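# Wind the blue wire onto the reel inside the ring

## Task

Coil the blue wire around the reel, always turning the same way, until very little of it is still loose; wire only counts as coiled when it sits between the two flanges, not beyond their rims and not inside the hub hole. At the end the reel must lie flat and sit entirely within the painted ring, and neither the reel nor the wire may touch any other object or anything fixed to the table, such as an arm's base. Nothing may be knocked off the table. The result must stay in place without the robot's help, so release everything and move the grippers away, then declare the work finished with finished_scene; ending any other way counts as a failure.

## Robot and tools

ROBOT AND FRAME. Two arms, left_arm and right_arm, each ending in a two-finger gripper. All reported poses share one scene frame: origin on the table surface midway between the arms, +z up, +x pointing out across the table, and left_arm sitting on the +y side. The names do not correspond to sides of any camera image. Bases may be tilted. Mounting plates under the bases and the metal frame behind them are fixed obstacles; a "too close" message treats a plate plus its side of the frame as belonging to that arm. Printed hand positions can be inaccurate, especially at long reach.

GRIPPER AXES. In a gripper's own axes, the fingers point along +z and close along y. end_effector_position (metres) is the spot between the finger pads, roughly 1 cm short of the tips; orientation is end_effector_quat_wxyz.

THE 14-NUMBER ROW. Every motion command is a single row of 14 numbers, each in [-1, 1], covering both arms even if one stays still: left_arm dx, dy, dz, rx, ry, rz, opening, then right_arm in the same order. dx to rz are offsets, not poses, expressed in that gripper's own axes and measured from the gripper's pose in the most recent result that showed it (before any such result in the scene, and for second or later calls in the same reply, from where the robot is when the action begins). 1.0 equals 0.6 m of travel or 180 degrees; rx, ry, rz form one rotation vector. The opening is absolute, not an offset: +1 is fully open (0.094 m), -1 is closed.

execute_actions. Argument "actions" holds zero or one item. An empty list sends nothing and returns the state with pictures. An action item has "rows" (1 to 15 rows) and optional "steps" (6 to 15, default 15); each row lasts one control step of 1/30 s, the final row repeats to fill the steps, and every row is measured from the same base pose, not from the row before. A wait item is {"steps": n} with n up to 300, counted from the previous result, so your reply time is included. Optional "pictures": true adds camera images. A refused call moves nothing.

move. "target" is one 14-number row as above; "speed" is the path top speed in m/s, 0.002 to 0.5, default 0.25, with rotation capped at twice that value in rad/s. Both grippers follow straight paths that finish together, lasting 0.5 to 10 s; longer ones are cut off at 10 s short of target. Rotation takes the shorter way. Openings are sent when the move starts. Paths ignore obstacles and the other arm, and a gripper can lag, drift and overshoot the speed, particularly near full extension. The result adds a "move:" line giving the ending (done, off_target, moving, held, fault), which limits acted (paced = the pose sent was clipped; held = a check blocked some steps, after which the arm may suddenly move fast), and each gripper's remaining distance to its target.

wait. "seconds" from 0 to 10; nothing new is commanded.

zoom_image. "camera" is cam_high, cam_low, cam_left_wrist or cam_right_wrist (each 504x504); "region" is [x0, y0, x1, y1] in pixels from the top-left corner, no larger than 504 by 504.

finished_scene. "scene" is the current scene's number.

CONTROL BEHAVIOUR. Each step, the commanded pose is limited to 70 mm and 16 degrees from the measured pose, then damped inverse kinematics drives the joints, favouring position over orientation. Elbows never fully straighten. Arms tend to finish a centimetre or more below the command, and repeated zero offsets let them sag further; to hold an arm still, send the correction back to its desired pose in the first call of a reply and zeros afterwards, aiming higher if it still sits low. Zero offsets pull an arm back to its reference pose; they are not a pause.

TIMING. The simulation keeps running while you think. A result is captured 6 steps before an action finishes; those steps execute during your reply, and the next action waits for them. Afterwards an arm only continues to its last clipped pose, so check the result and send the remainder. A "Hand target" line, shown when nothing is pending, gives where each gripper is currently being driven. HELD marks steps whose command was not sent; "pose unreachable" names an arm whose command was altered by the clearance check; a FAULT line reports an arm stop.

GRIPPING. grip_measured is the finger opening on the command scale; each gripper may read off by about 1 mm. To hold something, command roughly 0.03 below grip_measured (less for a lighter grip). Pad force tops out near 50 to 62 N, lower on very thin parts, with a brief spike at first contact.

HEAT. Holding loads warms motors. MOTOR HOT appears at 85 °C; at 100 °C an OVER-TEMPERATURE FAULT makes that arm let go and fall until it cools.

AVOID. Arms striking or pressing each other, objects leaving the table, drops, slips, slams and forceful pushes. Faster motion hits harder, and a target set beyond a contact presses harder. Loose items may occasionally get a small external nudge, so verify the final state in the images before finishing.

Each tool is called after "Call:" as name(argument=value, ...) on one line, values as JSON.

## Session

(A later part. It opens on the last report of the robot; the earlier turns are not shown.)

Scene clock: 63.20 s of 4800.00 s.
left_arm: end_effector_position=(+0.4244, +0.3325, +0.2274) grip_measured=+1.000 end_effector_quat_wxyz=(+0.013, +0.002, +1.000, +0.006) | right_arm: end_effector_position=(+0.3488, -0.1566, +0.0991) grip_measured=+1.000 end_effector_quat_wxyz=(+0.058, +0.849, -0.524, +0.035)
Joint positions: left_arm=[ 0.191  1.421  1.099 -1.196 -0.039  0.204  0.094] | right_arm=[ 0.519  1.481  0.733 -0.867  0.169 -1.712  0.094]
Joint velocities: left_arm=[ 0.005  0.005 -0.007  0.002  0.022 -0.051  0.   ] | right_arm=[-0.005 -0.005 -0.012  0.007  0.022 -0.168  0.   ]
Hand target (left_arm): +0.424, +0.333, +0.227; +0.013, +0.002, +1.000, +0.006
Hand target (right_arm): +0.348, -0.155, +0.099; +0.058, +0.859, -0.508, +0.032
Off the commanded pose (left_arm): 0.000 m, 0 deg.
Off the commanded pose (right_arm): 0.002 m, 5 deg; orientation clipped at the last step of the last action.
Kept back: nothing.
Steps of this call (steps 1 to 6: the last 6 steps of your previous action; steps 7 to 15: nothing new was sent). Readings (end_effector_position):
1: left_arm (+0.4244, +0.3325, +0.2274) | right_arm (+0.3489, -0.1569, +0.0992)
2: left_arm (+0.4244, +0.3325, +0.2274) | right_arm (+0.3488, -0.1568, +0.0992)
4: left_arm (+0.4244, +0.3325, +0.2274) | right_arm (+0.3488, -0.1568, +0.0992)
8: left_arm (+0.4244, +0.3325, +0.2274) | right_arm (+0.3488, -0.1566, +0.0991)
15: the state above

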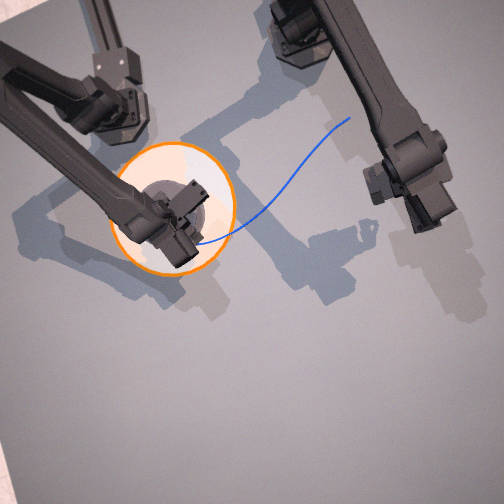

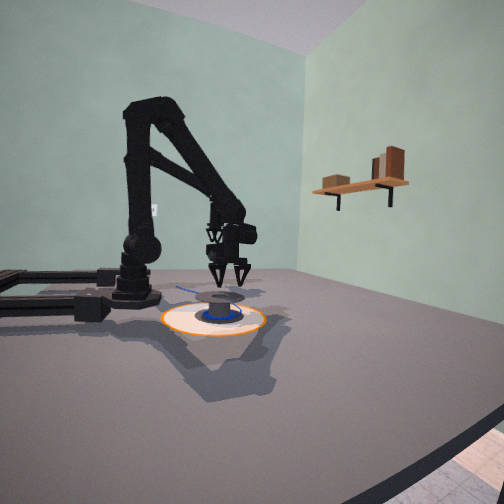

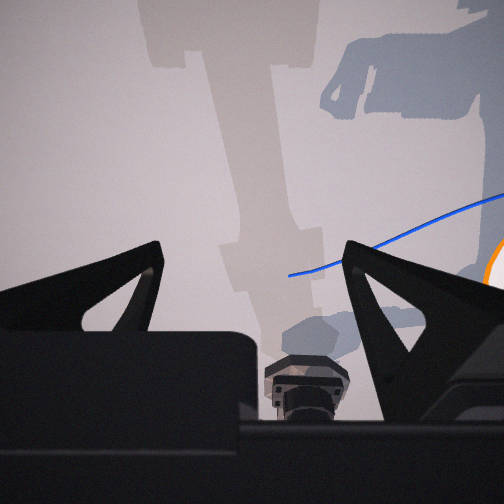

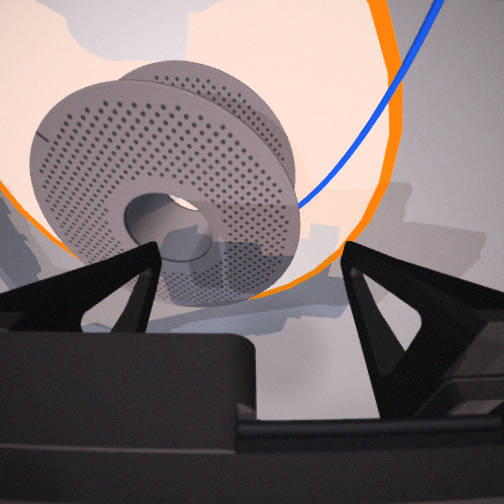

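Call:
move(target=[0.3203, -0.1286, 0.2527, 0.0086, 0.0046, 0.4098, 0, -0.0117, 0, 0.0812, 0.0241, -0.0359, -0.0741, 1], speed=0.5)

Scene clock: 69.67 s of 4800.00 s.
left_arm: end_effector_position=(+0.2315, +0.2607, +0.0685) grip_measured=+0.002 end_effector_quat_wxyz=(-0.011, +0.594, +0.805, -0.007) | right_arm: end_effector_position=(+0.3499, -0.1553, +0.0571) grip_measured=+1.000 end_effector_quat_wxyz=(-0.004, +0.906, -0.423, +0.009)
Joint positions: left_arm=[ 0.063  1.204  0.386 -0.756 -0.038  1.342  0.047] | right_arm=[ 0.452  1.548  0.66  -0.661  0.046 -2.017  0.094]
Joint velocities: left_arm=[-0.005 -0.005  0.017  0.002  0.007 -0.066 -0.   ] | right_arm=[-0.015  0.005 -0.002  0.017 -0.037  0.007  0.   ]
Hand target (left_arm): +0.236, +0.259, +0.070; -0.000, +0.601, +0.799, -0.000
Hand target (right_arm): +0.346, -0.158, +0.050; -0.001, +0.906, -0.423, +0.002
Off the commanded pose (left_arm): 0.005 m, 2 deg.
Off the commanded pose (right_arm): 0.008 m, 1 deg.
Kept back: nothing.
After step 90, 1.47 s passed at rest.
move: done

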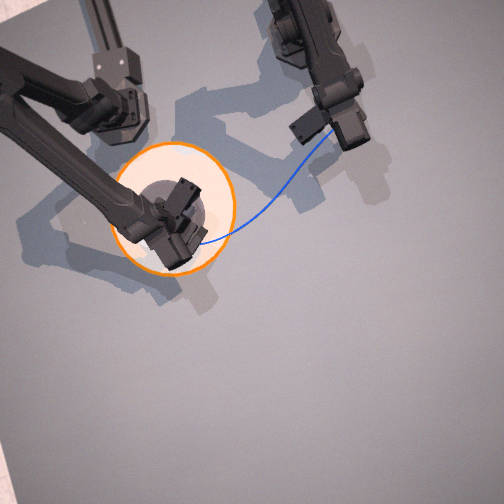

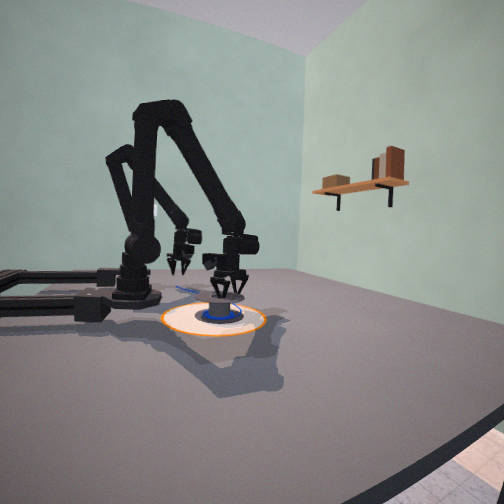

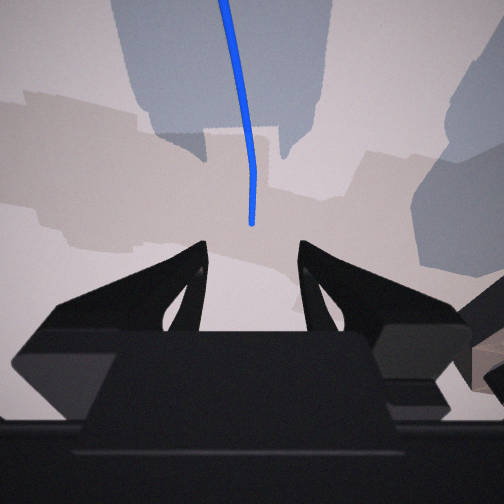

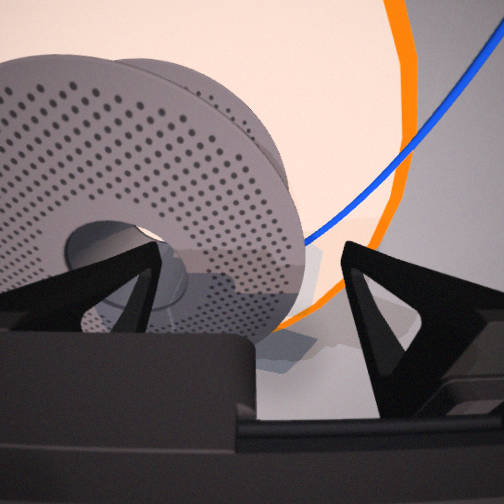

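Call:
move(target=[0.006, 0, 0.097, 0, 0, 0, 0, 0, 0, 0, 0, 0, 0, 0.11], speed=0.1)

Call:
move(target=[0, 0, 0, 0, 0, 0, -0.94, 0, 0, 0, 0, 0, 0, 0.11], speed=0.1)

Scene clock: 71.10 s of 4800.00 s.
left_arm: end_effector_position=(+0.2309, +0.2617, +0.0124) grip_measured=+0.002 end_effector_quat_wxyz=(-0.010, +0.595, +0.804, -0.007) | right_arm: end_effector_position=(+0.3496, -0.1553, +0.0570) grip_measured=+0.140 end_effector_quat_wxyz=(-0.004, +0.906, -0.423, +0.008)
Joint positions: left_arm=[ 0.078  1.439  0.335 -0.468 -0.038  1.36   0.047] | right_arm=[ 0.452  1.548  0.66  -0.662  0.045 -2.018  0.054]
Joint velocities: left_arm=[ 0.015 -0.005 -0.027 -0.002  0.037  0.007  0.001] | right_arm=[-0.015  0.005  0.007 -0.002 -0.007  0.051 -0.   ]
Hand target (left_arm): +0.229, +0.264, +0.010; -0.011, +0.594, +0.805, -0.007
Hand target (right_arm): +0.350, -0.155, +0.057; -0.004, +0.906, -0.423, +0.009
Off the commanded pose (left_arm): 0.004 m, 0 deg.
Off the commanded pose (right_arm): 0.000 m, 0 deg.
Kept back: nothing.
move: done

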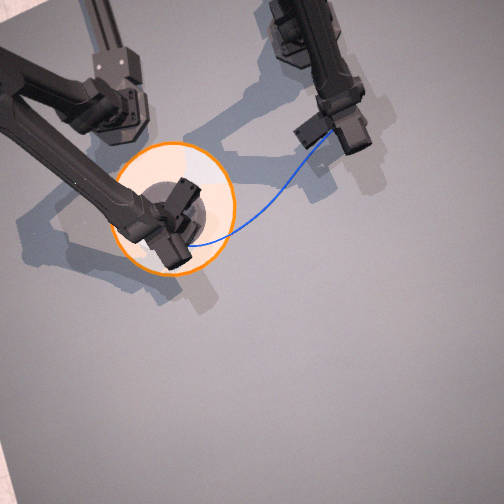

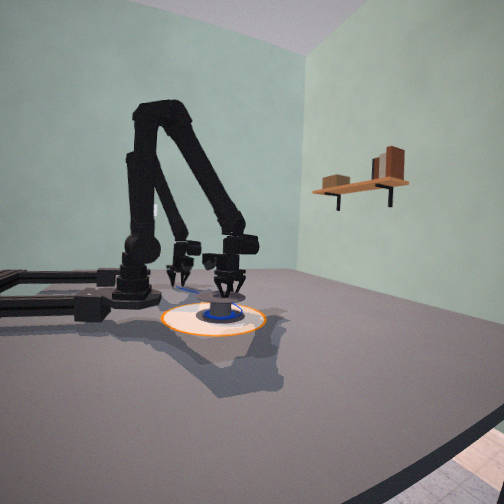

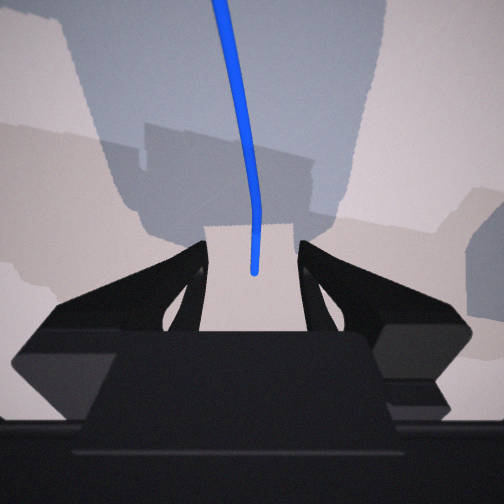

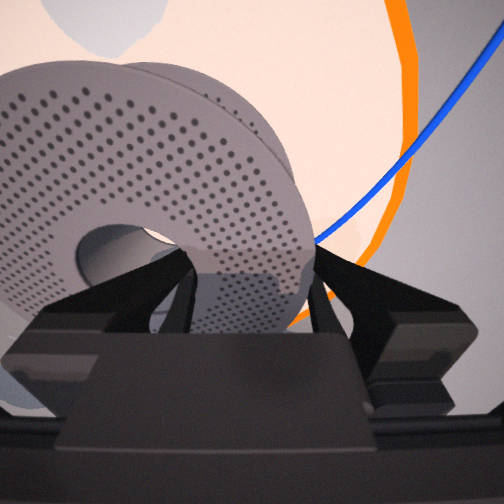

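Scene clock: 71.60 s of 4800.00 s.
left_arm: end_effector_position=(+0.2309, +0.2617, +0.0124) grip_measured=-0.935 end_effector_quat_wxyz=(-0.010, +0.595, +0.804, -0.007) | right_arm: end_effector_position=(+0.3496, -0.1553, +0.0570) grip_measured=+0.140 end_effector_quat_wxyz=(-0.004, +0.906, -0.423, +0.008)
Joint positions: left_arm=[ 0.078  1.439  0.335 -0.468 -0.038  1.36   0.003] | right_arm=[ 0.452  1.548  0.66  -0.662  0.045 -2.018  0.054]
Joint velocities: left_arm=[-0.015 -0.015  0.017 -0.012 -0.007  0.037  0.001] | right_arm=[-0.015 -0.005 -0.002  0.002  0.037 -0.022  0.   ]
Hand target (left_arm): +0.231, +0.262, +0.012; -0.010, +0.595, +0.804, -0.007
Hand target (right_arm): +0.350, -0.155, +0.057; -0.004, +0.906, -0.423, +0.008
Off the commanded pose (left_arm): 0.000 m, 0 deg.
Off the commanded pose (right_arm): 0.000 m, 0 deg.
Kept back: nothing.
move: done

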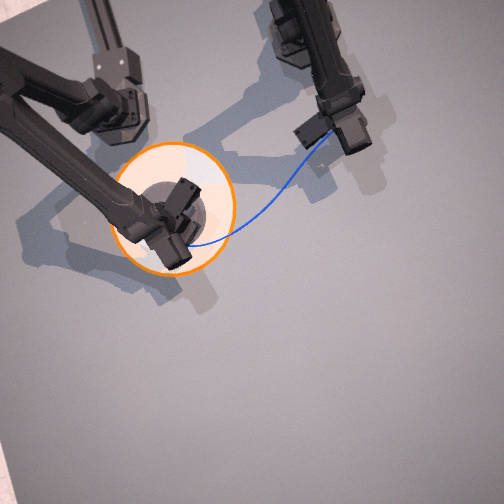

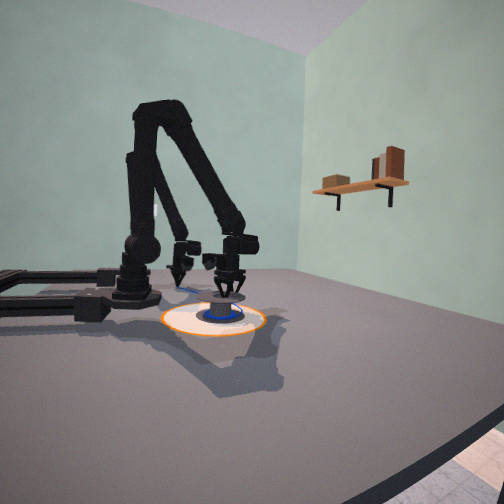

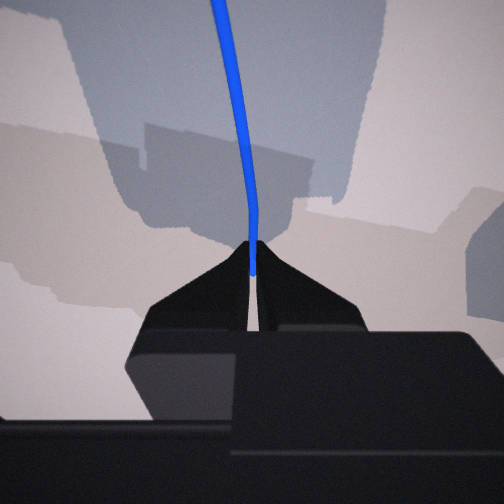

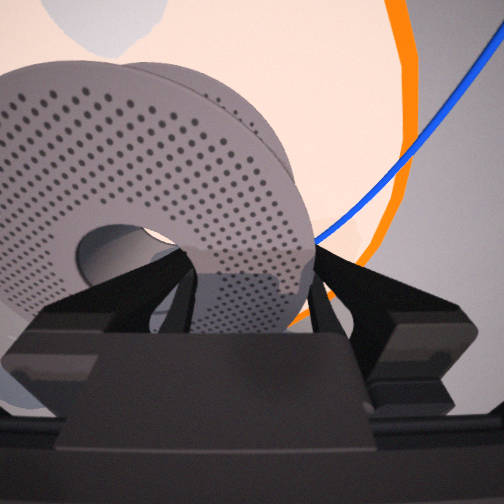

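Call:
move(target=[0, 0, 0.01, 0, 0, 0, -0.82, 0, 0, 0, 0, 0, 0, 0.11], speed=0.03)

Call:
execute_actions(actions=[{"rows": [[0,0,0,0,0,0,-0.97,0,0,0,0,0,0,0.11]], "steps": 14}], pictures=true)

Scene clock: 72.70 s of 4800.00 s.
left_arm: end_effector_position=(+0.2321, +0.2617, +0.0102) grip_measured=-0.822 end_effector_quat_wxyz=(-0.009, +0.595, +0.804, -0.006) | right_arm: end_effector_position=(+0.3496, -0.1553, +0.0570) grip_measured=+0.140 end_effector_quat_wxyz=(-0.004, +0.906, -0.423, +0.008)
Joint positions: left_arm=[ 0.078  1.451  0.335 -0.453 -0.038  1.36   0.008] | right_arm=[ 0.452  1.548  0.66  -0.662  0.045 -2.018  0.054]
Joint velocities: left_arm=[ 0.005 -0.005 -0.002 -0.002 -0.051 -0.007 -0.   ] | right_arm=[-0.005 -0.005 -0.012 -0.007 -0.022  0.037  0.001]
Hand target (left_arm): +0.231, +0.262, +0.007; -0.010, +0.595, +0.804, -0.007
Hand target (right_arm): +0.350, -0.155, +0.057; -0.004, +0.906, -0.423, +0.008
Off the commanded pose (left_arm): 0.004 m, 0 deg.
Off the commanded pose (right_arm): 0.000 m, 0 deg.
Kept back: nothing.
move: done

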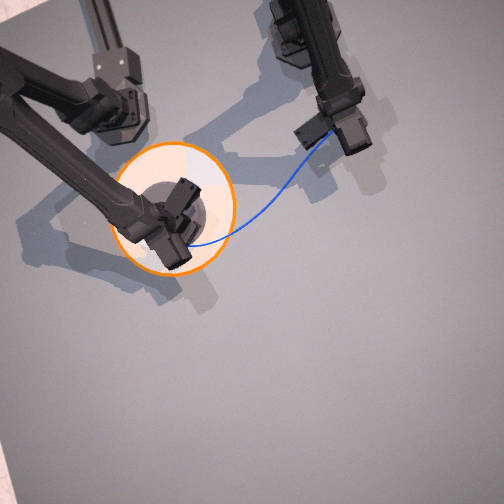

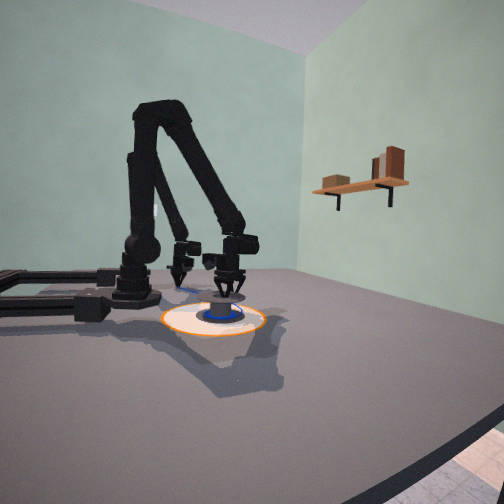

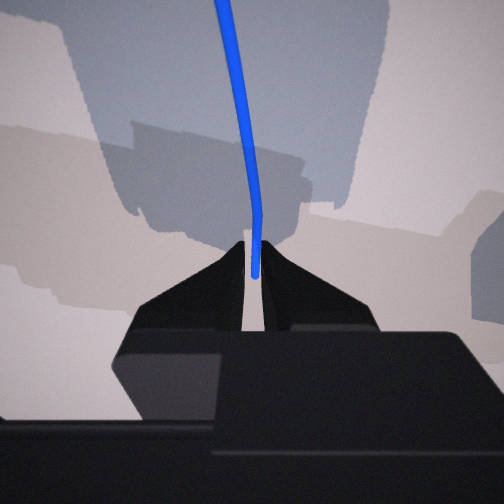

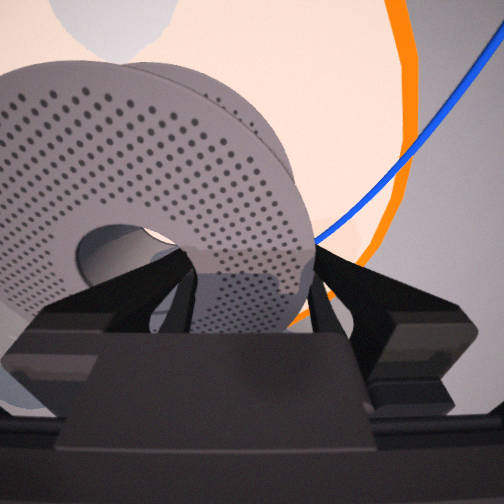

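Scene clock: 72.97 s of 4800.00 s.
left_arm: end_effector_position=(+0.2321, +0.2617, +0.0102) grip_measured=-0.956 end_effector_quat_wxyz=(-0.009, +0.595, +0.804, -0.006) | right_arm: end_effector_position=(+0.3496, -0.1553, +0.0570) grip_measured=+0.140 end_effector_quat_wxyz=(-0.004, +0.906, -0.423, +0.008)
Joint positions: left_arm=[ 0.078  1.451  0.335 -0.453 -0.038  1.36   0.002] | right_arm=[ 0.452  1.548  0.66  -0.662  0.045 -2.018  0.054]
Joint velocities: left_arm=[-0.005 -0.005  0.007  0.007  0.051 -0.007  0.   ] | right_arm=[-0.015 -0.015 -0.002  0.017 -0.022  0.007  0.   ]
Steps of this call (steps 1 to 8: the first 8 steps of this action). Readings (end_effector_position):
1: left_arm (+0.2321, +0.2617, +0.0102) | right_arm (+0.3496, -0.1553, +0.0570)
2: left_arm (+0.2321, +0.2617, +0.0102) | right_arm (+0.3496, -0.1553, +0.0570)
4: left_arm (+0.2321, +0.2617, +0.0102) | right_arm (+0.3496, -0.1553, +0.0570)
8: the state above

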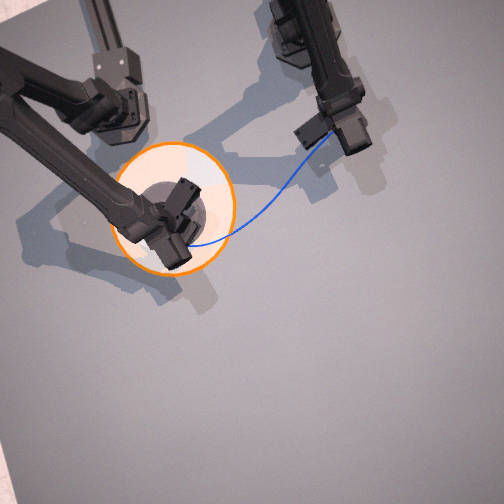

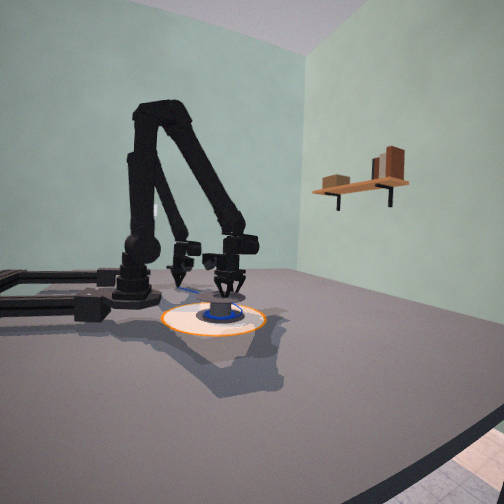

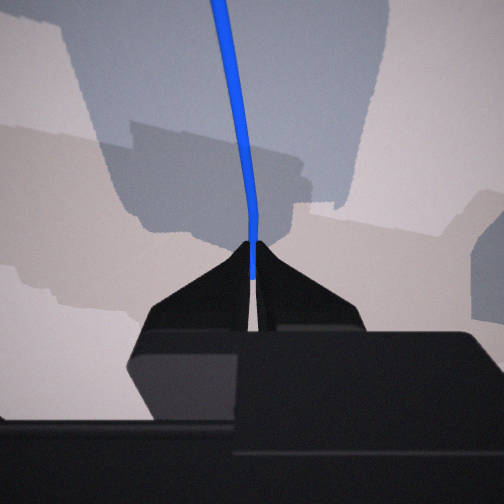

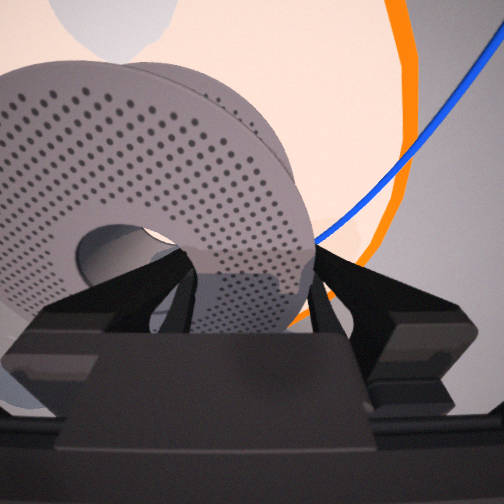

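Call:
move(target=[-0.133, 0.02, -0.058, 0, 0, 0, -0.97, 0.0791, 0.1278, 0, 0, 0, 0.6472, 0.11], speed=0.5)

Call:
move(target=[-0.18, 0.012, -0.012, 0, -0.111, 0, -0.97, 0.092, 0.131, 0.004, 0, 0, 0.6472, 0.11], speed=0.5)

Call:
zoom_image(camera="cam_low", region=[155, 260, 285, 345])

Scene clock: 78.40 s of 4800.00 s.
left_arm: end_effector_position=(+0.2503, +0.1944, +0.0343) grip_measured=-0.956 end_effector_quat_wxyz=(-0.025, +0.594, +0.804, -0.013) | right_arm: end_effector_position=(+0.3192, -0.2387, +0.0575) grip_measured=+0.140 end_effector_quat_wxyz=(+0.004, -0.134, +0.991, +0.004)
Joint positions: left_arm=[-0.223  1.434  0.433 -0.614 -0.036  1.057  0.002] | right_arm=[ 0.186  1.45   0.56  -0.662  0.029 -0.285  0.054]
Joint velocities: left_arm=[ 0.005 -0.024 -0.002 -0.027 -0.007  0.022 -0.001] | right_arm=[-0.015 -0.005 -0.012  0.007 -0.022 -0.022 -0.001]
Hand target (left_arm): +0.267, +0.188, +0.044; -0.009, +0.595, +0.804, -0.007
Hand target (right_arm): +0.321, -0.243, +0.058; +0.011, -0.117, +0.993, -0.003
Off your previous action's commanded pose (left_arm): 0.000 m, 0 deg at its last step (step 6 of this call).
Off your previous action's commanded pose (right_arm): 0.000 m, 0 deg at its last step (step 6 of this call).
Off the commanded pose (left_arm): 0.021 m, 2 deg.
Off the commanded pose (right_arm): 0.003 m, 2 deg.
Kept back: nothing.
move: off_target (left_arm)

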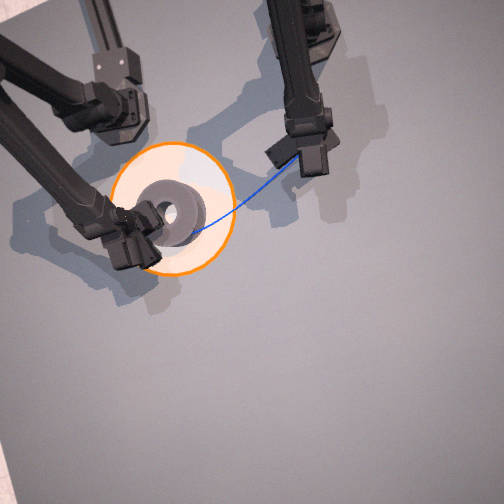

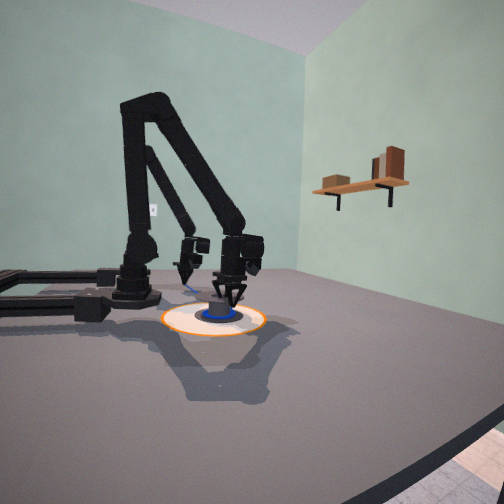

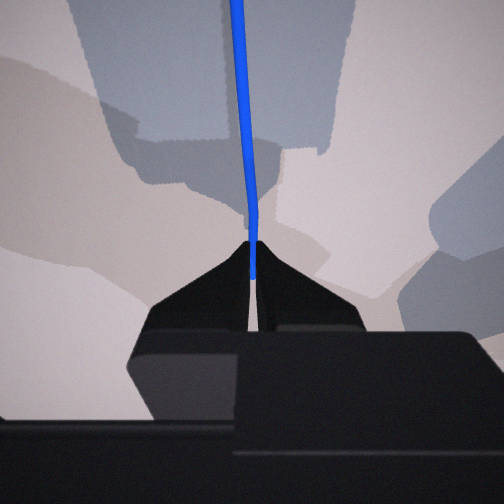

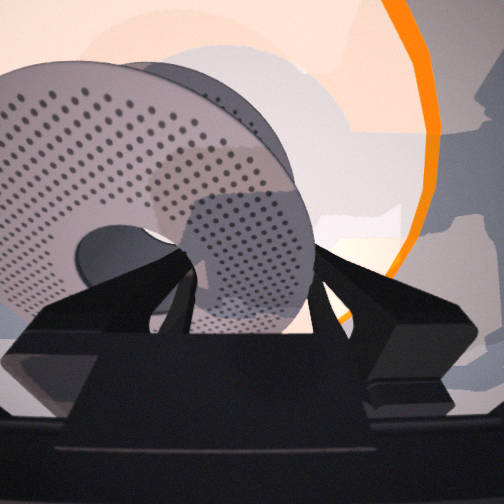

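Scene clock: 81.20 s of 4800.00 s.
left_arm: end_effector_position=(+0.2723, +0.1029, +0.0350) grip_measured=-0.956 end_effector_quat_wxyz=(+0.100, +0.581, +0.799, -0.120) | right_arm: end_effector_position=(+0.2525, -0.1719, +0.0590) grip_measured=+0.140 end_effector_quat_wxyz=(-0.005, +0.766, +0.642, +0.013)
Joint positions: left_arm=[-0.355  1.483  0.442 -0.395  0.245  0.898  0.002] | right_arm=[ 0.47   1.296  0.403 -0.657  0.022  2.014  0.054]
Joint velocities: left_arm=[-0.005  0.005 -0.022  0.007 -0.037 -0.022 -0.001] | right_arm=[-0.005 -0.005 -0.017 -0.007 -0.066  0.051 -0.001]
Hand target (left_arm): +0.288, +0.093, +0.039; +0.115, +0.583, +0.796, -0.117
Hand target (right_arm): +0.245, -0.174, +0.056; -0.005, +0.772, +0.635, +0.005
Off the commanded pose (left_arm): 0.020 m, 2 deg.
Off the commanded pose (right_arm): 0.010 m, 1 deg.
Kept back: nothing.
move: off_target (left_arm)

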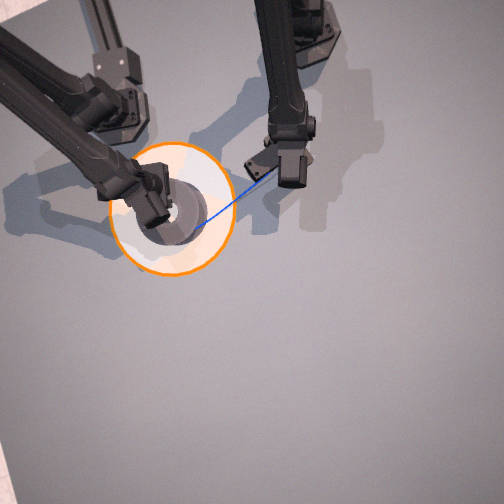

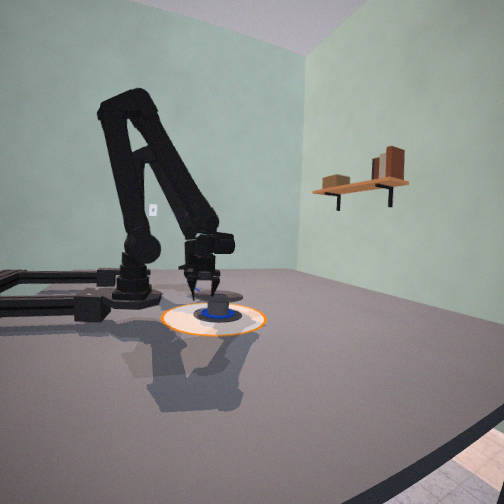

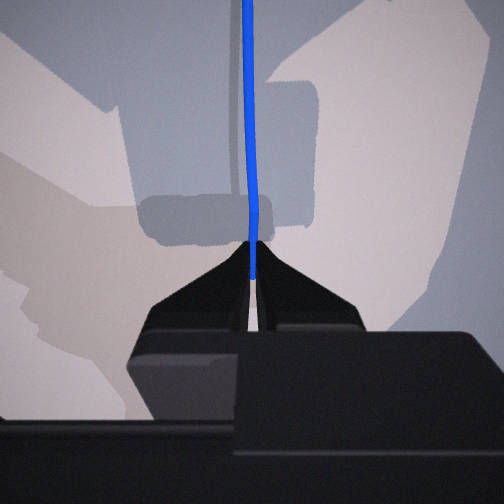

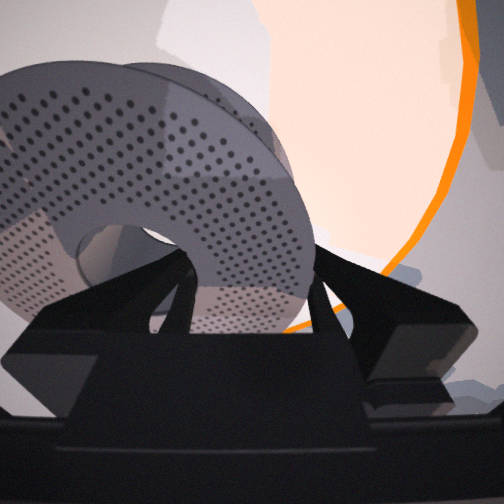

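Region (155, 260, 285, 345) of cam_low's 504x504 image, scaled by 3.877, with more detail than that image has; it fills the top 330 rows of this view, and the rest is white.

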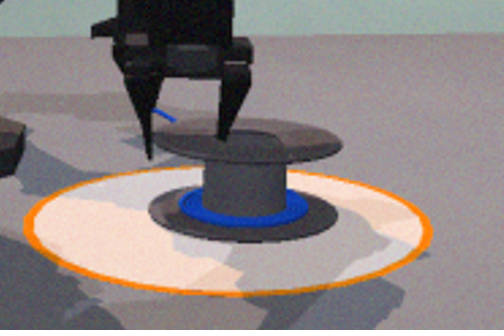

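Call:
execute_actions(actions=[{"rows": [[0,0,0,0,0,0,-0.97,0,0,0,0,0,0,1],[0,0,0,0,0,0,-0.97,0,0,0,0,0,0,1],[0,0,0,0,0,0,-0.97,0,0,0,0,0,0,1],[0,0,0,0,0,0,-0.97,0,0.005,-0.01,0,0,0,1],[0,0,0,0,0,0,-0.97,0,0.01,-0.02,0,0,0,1],[0,0,0,0,0,0,-0.97,0,0.015,-0.03,0,0,0,1],[0,0,0,0,0,0,-0.97,0,0.018,-0.04,0,0,0,1],[0,0,0,0,0,0,-0.97,0,0.021,-0.05,0,0,-0.015,1],[0,0,0,0,0,0,-0.97,0,0.024,-0.06,0,0,-0.03,1],[0,0,0,0,0,0,-0.97,0,0.026,-0.07,0,0,-0.05,1],[0,0,0,0,0,0,-0.97,0,0.028,-0.07,0,0,-0.07,1],[0,0,0,0,0,0,-0.97,0,0.028,-0.07,0,0,-0.09,1],[0,0,0,0,0,0,-0.97,0,0.028,-0.07,0,0,-0.11,1],[0,0,0,0,0,0,-0.97,0,0.028,-0.07,0,0,-0.13,1],[0,0,0,0,0,0,-0.97,0,0.028,-0.07,0,0,-0.15,1]], "steps": 15}])

Call:
execute_actions(actions=[{"rows": [[0,0,0,0,0,0,-0.97,0.006,0.024,-0.015,0,0,-0.4,1],[0,0,0,0,0,0,-0.97,0.009,0.03,-0.016,0,0,-0.4,1],[0,0,0,0,0,0,-0.97,0.012,0.036,-0.017,0,0,-0.4,1],[0,0,0,0,0,0,-0.97,0.015,0.042,-0.018,0,0,-0.4,1],[0,0,0,0,0,0,-0.97,0.018,0.048,-0.019,0,0,-0.4,1],[0,0,0,0,0,0,-0.97,0.021,0.054,-0.02,0,0,-0.4,1],[0,0,0,0,0,0,-0.97,0.024,0.06,-0.02,0,0,-0.4,1],[0,0,0,0,0,0,-0.97,0.027,0.066,-0.02,0,0,-0.4,1],[0,0,0,0,0,0,-0.97,0.03,0.072,-0.02,0,0,-0.4,1],[0,0,0,0,0,0,-0.97,0.033,0.078,-0.02,0,0,-0.4,1],[0,0,0,0,0,0,-0.97,0.036,0.084,-0.02,0,0,-0.4,1],[0,0,0,0,0,0,-0.97,0.039,0.09,-0.02,0,0,-0.4,1],[0,0,0,0,0,0,-0.97,0.042,0.096,-0.02,0,0,-0.4,1],[0,0,0,0,0,0,-0.97,0.045,0.102,-0.02,0,0,-0.4,1],[0,0,0,0,0,0,-0.97,0.048,0.108,-0.02,0,0,-0.4,1]], "steps": 15}])

Call:
execute_actions(actions=[{"rows": [[0,0,0,0,0,0,-0.97,-0.022,0.037,-0.015,0,0,-0.4,1],[0,0,0,0,0,0,-0.97,-0.026,0.0425,-0.015,0,0,-0.4,1],[0,0,0,0,0,0,-0.97,-0.03,0.048,-0.015,0,0,-0.4,1],[0,0,0,0,0,0,-0.97,-0.034,0.0535,-0.015,0,0,-0.4,1],[0,0,0,0,0,0,-0.97,-0.038,0.059,-0.015,0,0,-0.4,1],[0,0,0,0,0,0,-0.97,-0.042,0.0645,-0.015,0,0,-0.4,1],[0,0,0,0,0,0,-0.97,-0.046,0.07,-0.015,0,0,-0.4,1],[0,0,0,0,0,0,-0.97,-0.05,0.0755,-0.015,0,0,-0.4,1],[0,0,0,0,0,0,-0.97,-0.054,0.081,-0.015,0,0,-0.4,1],[0,0,0,0,0,0,-0.97,-0.058,0.0865,-0.015,0,0,-0.4,1]], "steps": 15}])

Call:
execute_actions(actions=[{"rows": [[0,0,0,0,0,0,-0.97,0,0,0,0,0,-0.4,1]], "steps": 15}])

Call:
execute_actions(actions=[{"rows": [[0,0,0,0,0,0,-0.97,0,0,0,0,0,-0.4,1]], "steps": 15}])

Call:
execute_actions(actions=[{"rows": [[0,0,0,0,0,0,-0.97,0,0,0,0,0,-0.3,1]], "steps": 15}])

Call:
wait(seconds=0.25)

Scene clock: 83.57 s of 4800.00 s.
left_arm: end_effector_position=(+0.2723, +0.1029, +0.0350) grip_measured=-0.956 end_effector_quat_wxyz=(+0.100, +0.581, +0.799, -0.120) | right_arm: end_effector_position=(+0.2400, -0.1775, +0.0671) grip_measured=+1.000 end_effector_quat_wxyz=(-0.015, +0.760, +0.650, -0.010)
Joint positions: left_arm=[-0.355  1.483  0.442 -0.395  0.245  0.897  0.002] | right_arm=[ 0.463  1.263  0.408 -0.745  0.023  1.989  0.094]
Joint velocities: left_arm=[-0.005 -0.005 -0.012 -0.022  0.051 -0.022 -0.   ] | right_arm=[-0.073 -0.357  0.129 -0.642  0.022 -0.549  0.   ]
Steps of this call (steps 1 to 62: nothing new was sent; steps 63 to 71: the first 9 steps of this action). Readings (end_effector_position):
63: left_arm (+0.2723, +0.1029, +0.0350) | right_arm (+0.2525, -0.1719, +0.0590)
64: left_arm (+0.2723, +0.1029, +0.0350) | right_arm (+0.2525, -0.1719, +0.0590)
66: left_arm (+0.2723, +0.1029, +0.0350) | right_arm (+0.2518, -0.1721, +0.0590)
70: left_arm (+0.2723, +0.1029, +0.0350) | right_arm (+0.2414, -0.1762, +0.0640)
71: the state above

Scene clock: 84.07 s of 4800.00 s.
left_arm: end_effector_position=(+0.2723, +0.1029, +0.0350) grip_measured=-0.956 end_effector_quat_wxyz=(+0.100, +0.581, +0.799, -0.120) | right_arm: end_effector_position=(+0.2683, -0.1689, +0.0915) grip_measured=+1.000 end_effector_quat_wxyz=(+0.005, +0.512, +0.859, -0.021)
Joint positions: left_arm=[-0.355  1.483  0.442 -0.395  0.245  0.897  0.002] | right_arm=[ 0.508  1.272  0.507 -0.831  0.075  1.383  0.094]
Joint velocities: left_arm=[-0.015 -0.015  0.007  0.007 -0.095  0.081  0.   ] | right_arm=[ 0.151  0.405  0.339 -0.022  0.007 -1.311  0.   ]
Off your previous action's commanded pose (left_arm): 0.000 m, 0 deg at its last step (step 6 of this call).
Off your previous action's commanded pose (right_arm): 0.020 m, 14 deg at its last step (step 6 of this call); orientation clipped at that step.
Steps of this call (steps 1 to 6: the last 6 steps of your previous action; steps 7 to 15: the first 9 steps of this action, its rows measured from where the robot was after step 6). Readings (end_effector_position):
6: left_arm (+0.2723, +0.1029, +0.0350) | right_arm (+0.2527, -0.1787, +0.0897)
7: left_arm (+0.2723, +0.1029, +0.0350) | right_arm (+0.2546, -0.1792, +0.0912)
8: left_arm (+0.2723, +0.1029, +0.0350) | right_arm (+0.2557, -0.1794, +0.0920)
10: left_arm (+0.2723, +0.1029, +0.0350) | right_arm (+0.2576, -0.1778, +0.0923)
14: left_arm (+0.2723, +0.1029, +0.0350) | right_arm (+0.2649, -0.1709, +0.0915)
15: the state above

Scene clock: 84.57 s of 4800.00 s.
left_arm: end_effector_position=(+0.2723, +0.1029, +0.0350) grip_measured=-0.956 end_effector_quat_wxyz=(+0.100, +0.581, +0.799, -0.120) | right_arm: end_effector_position=(+0.3261, -0.1515, +0.0942) grip_measured=+1.000 end_effector_quat_wxyz=(+0.000, +0.181, +0.983, -0.042)
Joint positions: left_arm=[-0.355  1.483  0.442 -0.395  0.245  0.897  0.002] | right_arm=[ 0.528  1.44   0.673 -0.845  0.115  0.694  0.094]
Joint velocities: left_arm=[-0.005 -0.015 -0.002 -0.012 -0.066  0.037 -0.   ] | right_arm=[-0.005  0.308  0.305 -0.012 -0.007 -1.355  0.   ]
Off your previous action's commanded pose (left_arm): 0.000 m, 0 deg at its last step (step 6 of this call).
Off your previous action's commanded pose (right_arm): 0.027 m, 31 deg at its last step (step 6 of this call); orientation clipped at that step.
Steps of this call (steps 1 to 6: the last 6 steps of your previous action; steps 7 to 15: the first 9 steps of this action, its rows measured from where the robot was after step 6). Readings (end_effector_position):
6: left_arm (+0.2723, +0.1029, +0.0350) | right_arm (+0.2926, -0.1567, +0.0931)
7: left_arm (+0.2723, +0.1029, +0.0350) | right_arm (+0.2963, -0.1559, +0.0936)
8: left_arm (+0.2723, +0.1029, +0.0350) | right_arm (+0.2998, -0.1558, +0.0940)
10: left_arm (+0.2723, +0.1029, +0.0350) | right_arm (+0.3071, -0.1552, +0.0944)
14: left_arm (+0.2723, +0.1029, +0.0350) | right_arm (+0.3222, -0.1525, +0.0943)
15: the state above

Scene clock: 85.07 s of 4800.00 s.
left_arm: end_effector_position=(+0.2723, +0.1029, +0.0350) grip_measured=-0.956 end_effector_quat_wxyz=(+0.100, +0.581, +0.799, -0.120) | right_arm: end_effector_position=(+0.3415, -0.1489, +0.0945) grip_measured=+1.000 end_effector_quat_wxyz=(-0.011, -0.168, +0.984, -0.052)
Joint positions: left_arm=[-0.355  1.483  0.442 -0.395  0.245  0.897  0.002] | right_arm=[ 0.534  1.476  0.712 -0.846  0.14  -0.003  0.094]
Joint velocities: left_arm=[-0.015  0.005  0.002  0.002 -0.022 -0.022  0.   ] | right_arm=[ 0.024 -0.005 -0.012  0.002  0.037 -1.341  0.   ]
Off your previous action's commanded pose (left_arm): 0.000 m, 0 deg at its last step (step 6 of this call).
Off your previous action's commanded pose (right_arm): 0.015 m, 31 deg at its last step (step 6 of this call); orientation clipped at that step.
Steps of this call (steps 1 to 6: the last 6 steps of your previous action; steps 7 to 15: the first 9 steps of this action, its rows measured from where the robot was after step 6). Readings (end_effector_position):
6: left_arm (+0.2723, +0.1029, +0.0350) | right_arm (+0.3405, -0.1470, +0.0940)
7: left_arm (+0.2723, +0.1029, +0.0350) | right_arm (+0.3409, -0.1476, +0.0942)
8: left_arm (+0.2723, +0.1029, +0.0350) | right_arm (+0.3411, -0.1483, +0.0942)
10: left_arm (+0.2723, +0.1029, +0.0350) | right_arm (+0.3414, -0.1492, +0.0943)
14: left_arm (+0.2723, +0.1029, +0.0350) | right_arm (+0.3415, -0.1491, +0.0945)
15: the state above

Scene clock: 85.57 s of 4800.00 s.
left_arm: end_effector_position=(+0.2723, +0.1029, +0.0350) grip_measured=-0.956 end_effector_quat_wxyz=(+0.100, +0.581, +0.799, -0.120) | right_arm: end_effector_position=(+0.3423, -0.1504, +0.0951) grip_measured=+1.000 end_effector_quat_wxyz=(-0.029, -0.491, +0.869, -0.057)
Joint positions: left_arm=[-0.355  1.483  0.442 -0.395  0.245  0.897  0.002] | right_arm=[ 0.541  1.476  0.712 -0.846  0.164 -0.684  0.094]
Joint velocities: left_arm=[-0.005 -0.005  0.002 -0.017  0.066 -0.022 -0.   ] | right_arm=[ 0.024  0.005 -0.007 -0.017 -0.007 -1.267  0.   ]
Off your previous action's commanded pose (left_arm): 0.000 m, 0 deg at its last step (step 6 of this call).
Off your previous action's commanded pose (right_arm): 0.002 m, 32 deg at its last step (step 6 of this call); orientation clipped at that step.
Steps of this call (steps 1 to 6: the last 6 steps of your previous action; steps 7 to 15: the first 9 steps of this action, its rows measured from where the robot was after step 6). Readings (end_effector_position):
6: left_arm (+0.2723, +0.1029, +0.0350) | right_arm (+0.3414, -0.1485, +0.0946)
7: left_arm (+0.2723, +0.1029, +0.0350) | right_arm (+0.3416, -0.1491, +0.0946)
8: left_arm (+0.2723, +0.1029, +0.0350) | right_arm (+0.3419, -0.1498, +0.0947)
10: left_arm (+0.2723, +0.1029, +0.0350) | right_arm (+0.3422, -0.1507, +0.0948)
14: left_arm (+0.2723, +0.1029, +0.0350) | right_arm (+0.3423, -0.1506, +0.0950)
15: the state above

Scene clock: 86.07 s of 4800.00 s.
left_arm: end_effector_position=(+0.2723, +0.1029, +0.0350) grip_measured=-0.956 end_effector_quat_wxyz=(+0.100, +0.581, +0.799, -0.120) | right_arm: end_effector_position=(+0.3429, -0.1518, +0.0956) grip_measured=+1.000 end_effector_quat_wxyz=(+0.051, +0.755, -0.652, +0.053)
Joint positions: left_arm=[-0.355  1.483  0.442 -0.395  0.245  0.897  0.002] | right_arm=[ 0.546  1.476  0.712 -0.846  0.183 -1.367  0.094]
Joint velocities: left_arm=[-0.015 -0.024 -0.007 -0.012 -0.022  0.007 -0.001] | right_arm=[ 0.015 -0.015 -0.007  0.022 -0.007 -1.37   0.   ]
Off your previous action's commanded pose (left_arm): 0.000 m, 0 deg at its last step (step 6 of this call).
Off your previous action's commanded pose (right_arm): 0.002 m, 33 deg at its last step (step 6 of this call); orientation clipped at that step.
Steps of this call (steps 1 to 6: the last 6 steps of your previous action; steps 7 to 15: the first 9 steps of this action, its rows measured from where the robot was after step 6). Readings (end_effector_position):
6: left_arm (+0.2723, +0.1029, +0.0350) | right_arm (+0.3421, -0.1499, +0.0951)
7: left_arm (+0.2723, +0.1029, +0.0350) | right_arm (+0.3424, -0.1505, +0.0952)
8: left_arm (+0.2723, +0.1029, +0.0350) | right_arm (+0.3426, -0.1512, +0.0953)
10: left_arm (+0.2723, +0.1029, +0.0350) | right_arm (+0.3429, -0.1520, +0.0954)
14: left_arm (+0.2723, +0.1029, +0.0350) | right_arm (+0.3429, -0.1518, +0.0956)
15: the state above

Scene clock: 86.53 s of 4800.00 s.
left_arm: end_effector_position=(+0.2723, +0.1029, +0.0350) grip_measured=-0.956 end_effector_quat_wxyz=(+0.100, +0.581, +0.799, -0.120) | right_arm: end_effector_position=(+0.3428, -0.1514, +0.0956) grip_measured=+1.000 end_effector_quat_wxyz=(+0.061, +0.879, -0.472, +0.040)
Joint positions: left_arm=[-0.355  1.483  0.442 -0.395  0.245  0.897  0.002] | right_arm=[ 0.547  1.476  0.712 -0.846  0.183 -1.806  0.094]
Joint velocities: left_arm=[ 0.005 -0.005 -0.022  0.002  0.022  0.007  0.   ] | right_arm=[ 0.015 -0.005 -0.022  0.002  0.066 -0.227  0.   ]
Hand target (left_arm): +0.272, +0.103, +0.035; +0.100, +0.581, +0.799, -0.120
Hand target (right_arm): +0.342, -0.150, +0.095; +0.062, +0.889, -0.452, +0.037
Off the commanded pose (left_arm): 0.000 m, 0 deg.
Off the commanded pose (right_arm): 0.002 m, 5 deg; orientation clipped at the last step of the last action.
Kept back: nothing.
Steps of this call (steps 1 to 6: the last 6 steps of your previous action; steps 7 to 14: nothing new was sent). Readings (end_effector_position):
1: left_arm (+0.2723, +0.1029, +0.0350) | right_arm (+0.3429, -0.1517, +0.0956)
2: left_arm (+0.2723, +0.1029, +0.0350) | right_arm (+0.3429, -0.1516, +0.0956)
4: left_arm (+0.2723, +0.1029, +0.0350) | right_arm (+0.3429, -0.1516, +0.0956)
8: left_arm (+0.2723, +0.1029, +0.0350) | right_arm (+0.3428, -0.1514, +0.0956)
14: the state above

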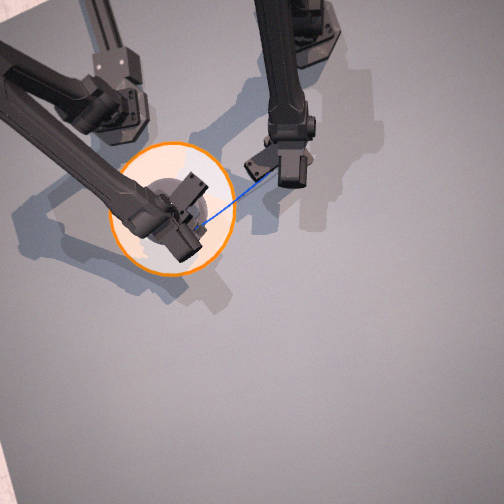

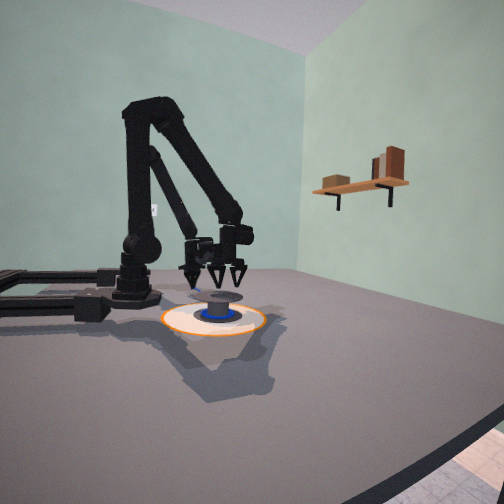

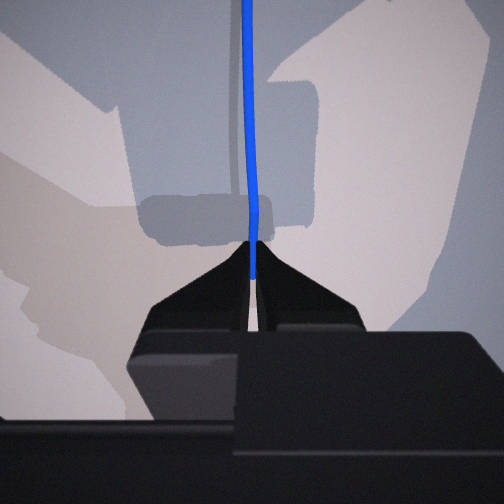

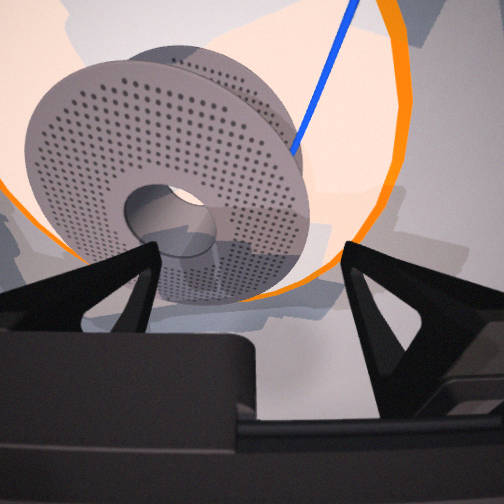

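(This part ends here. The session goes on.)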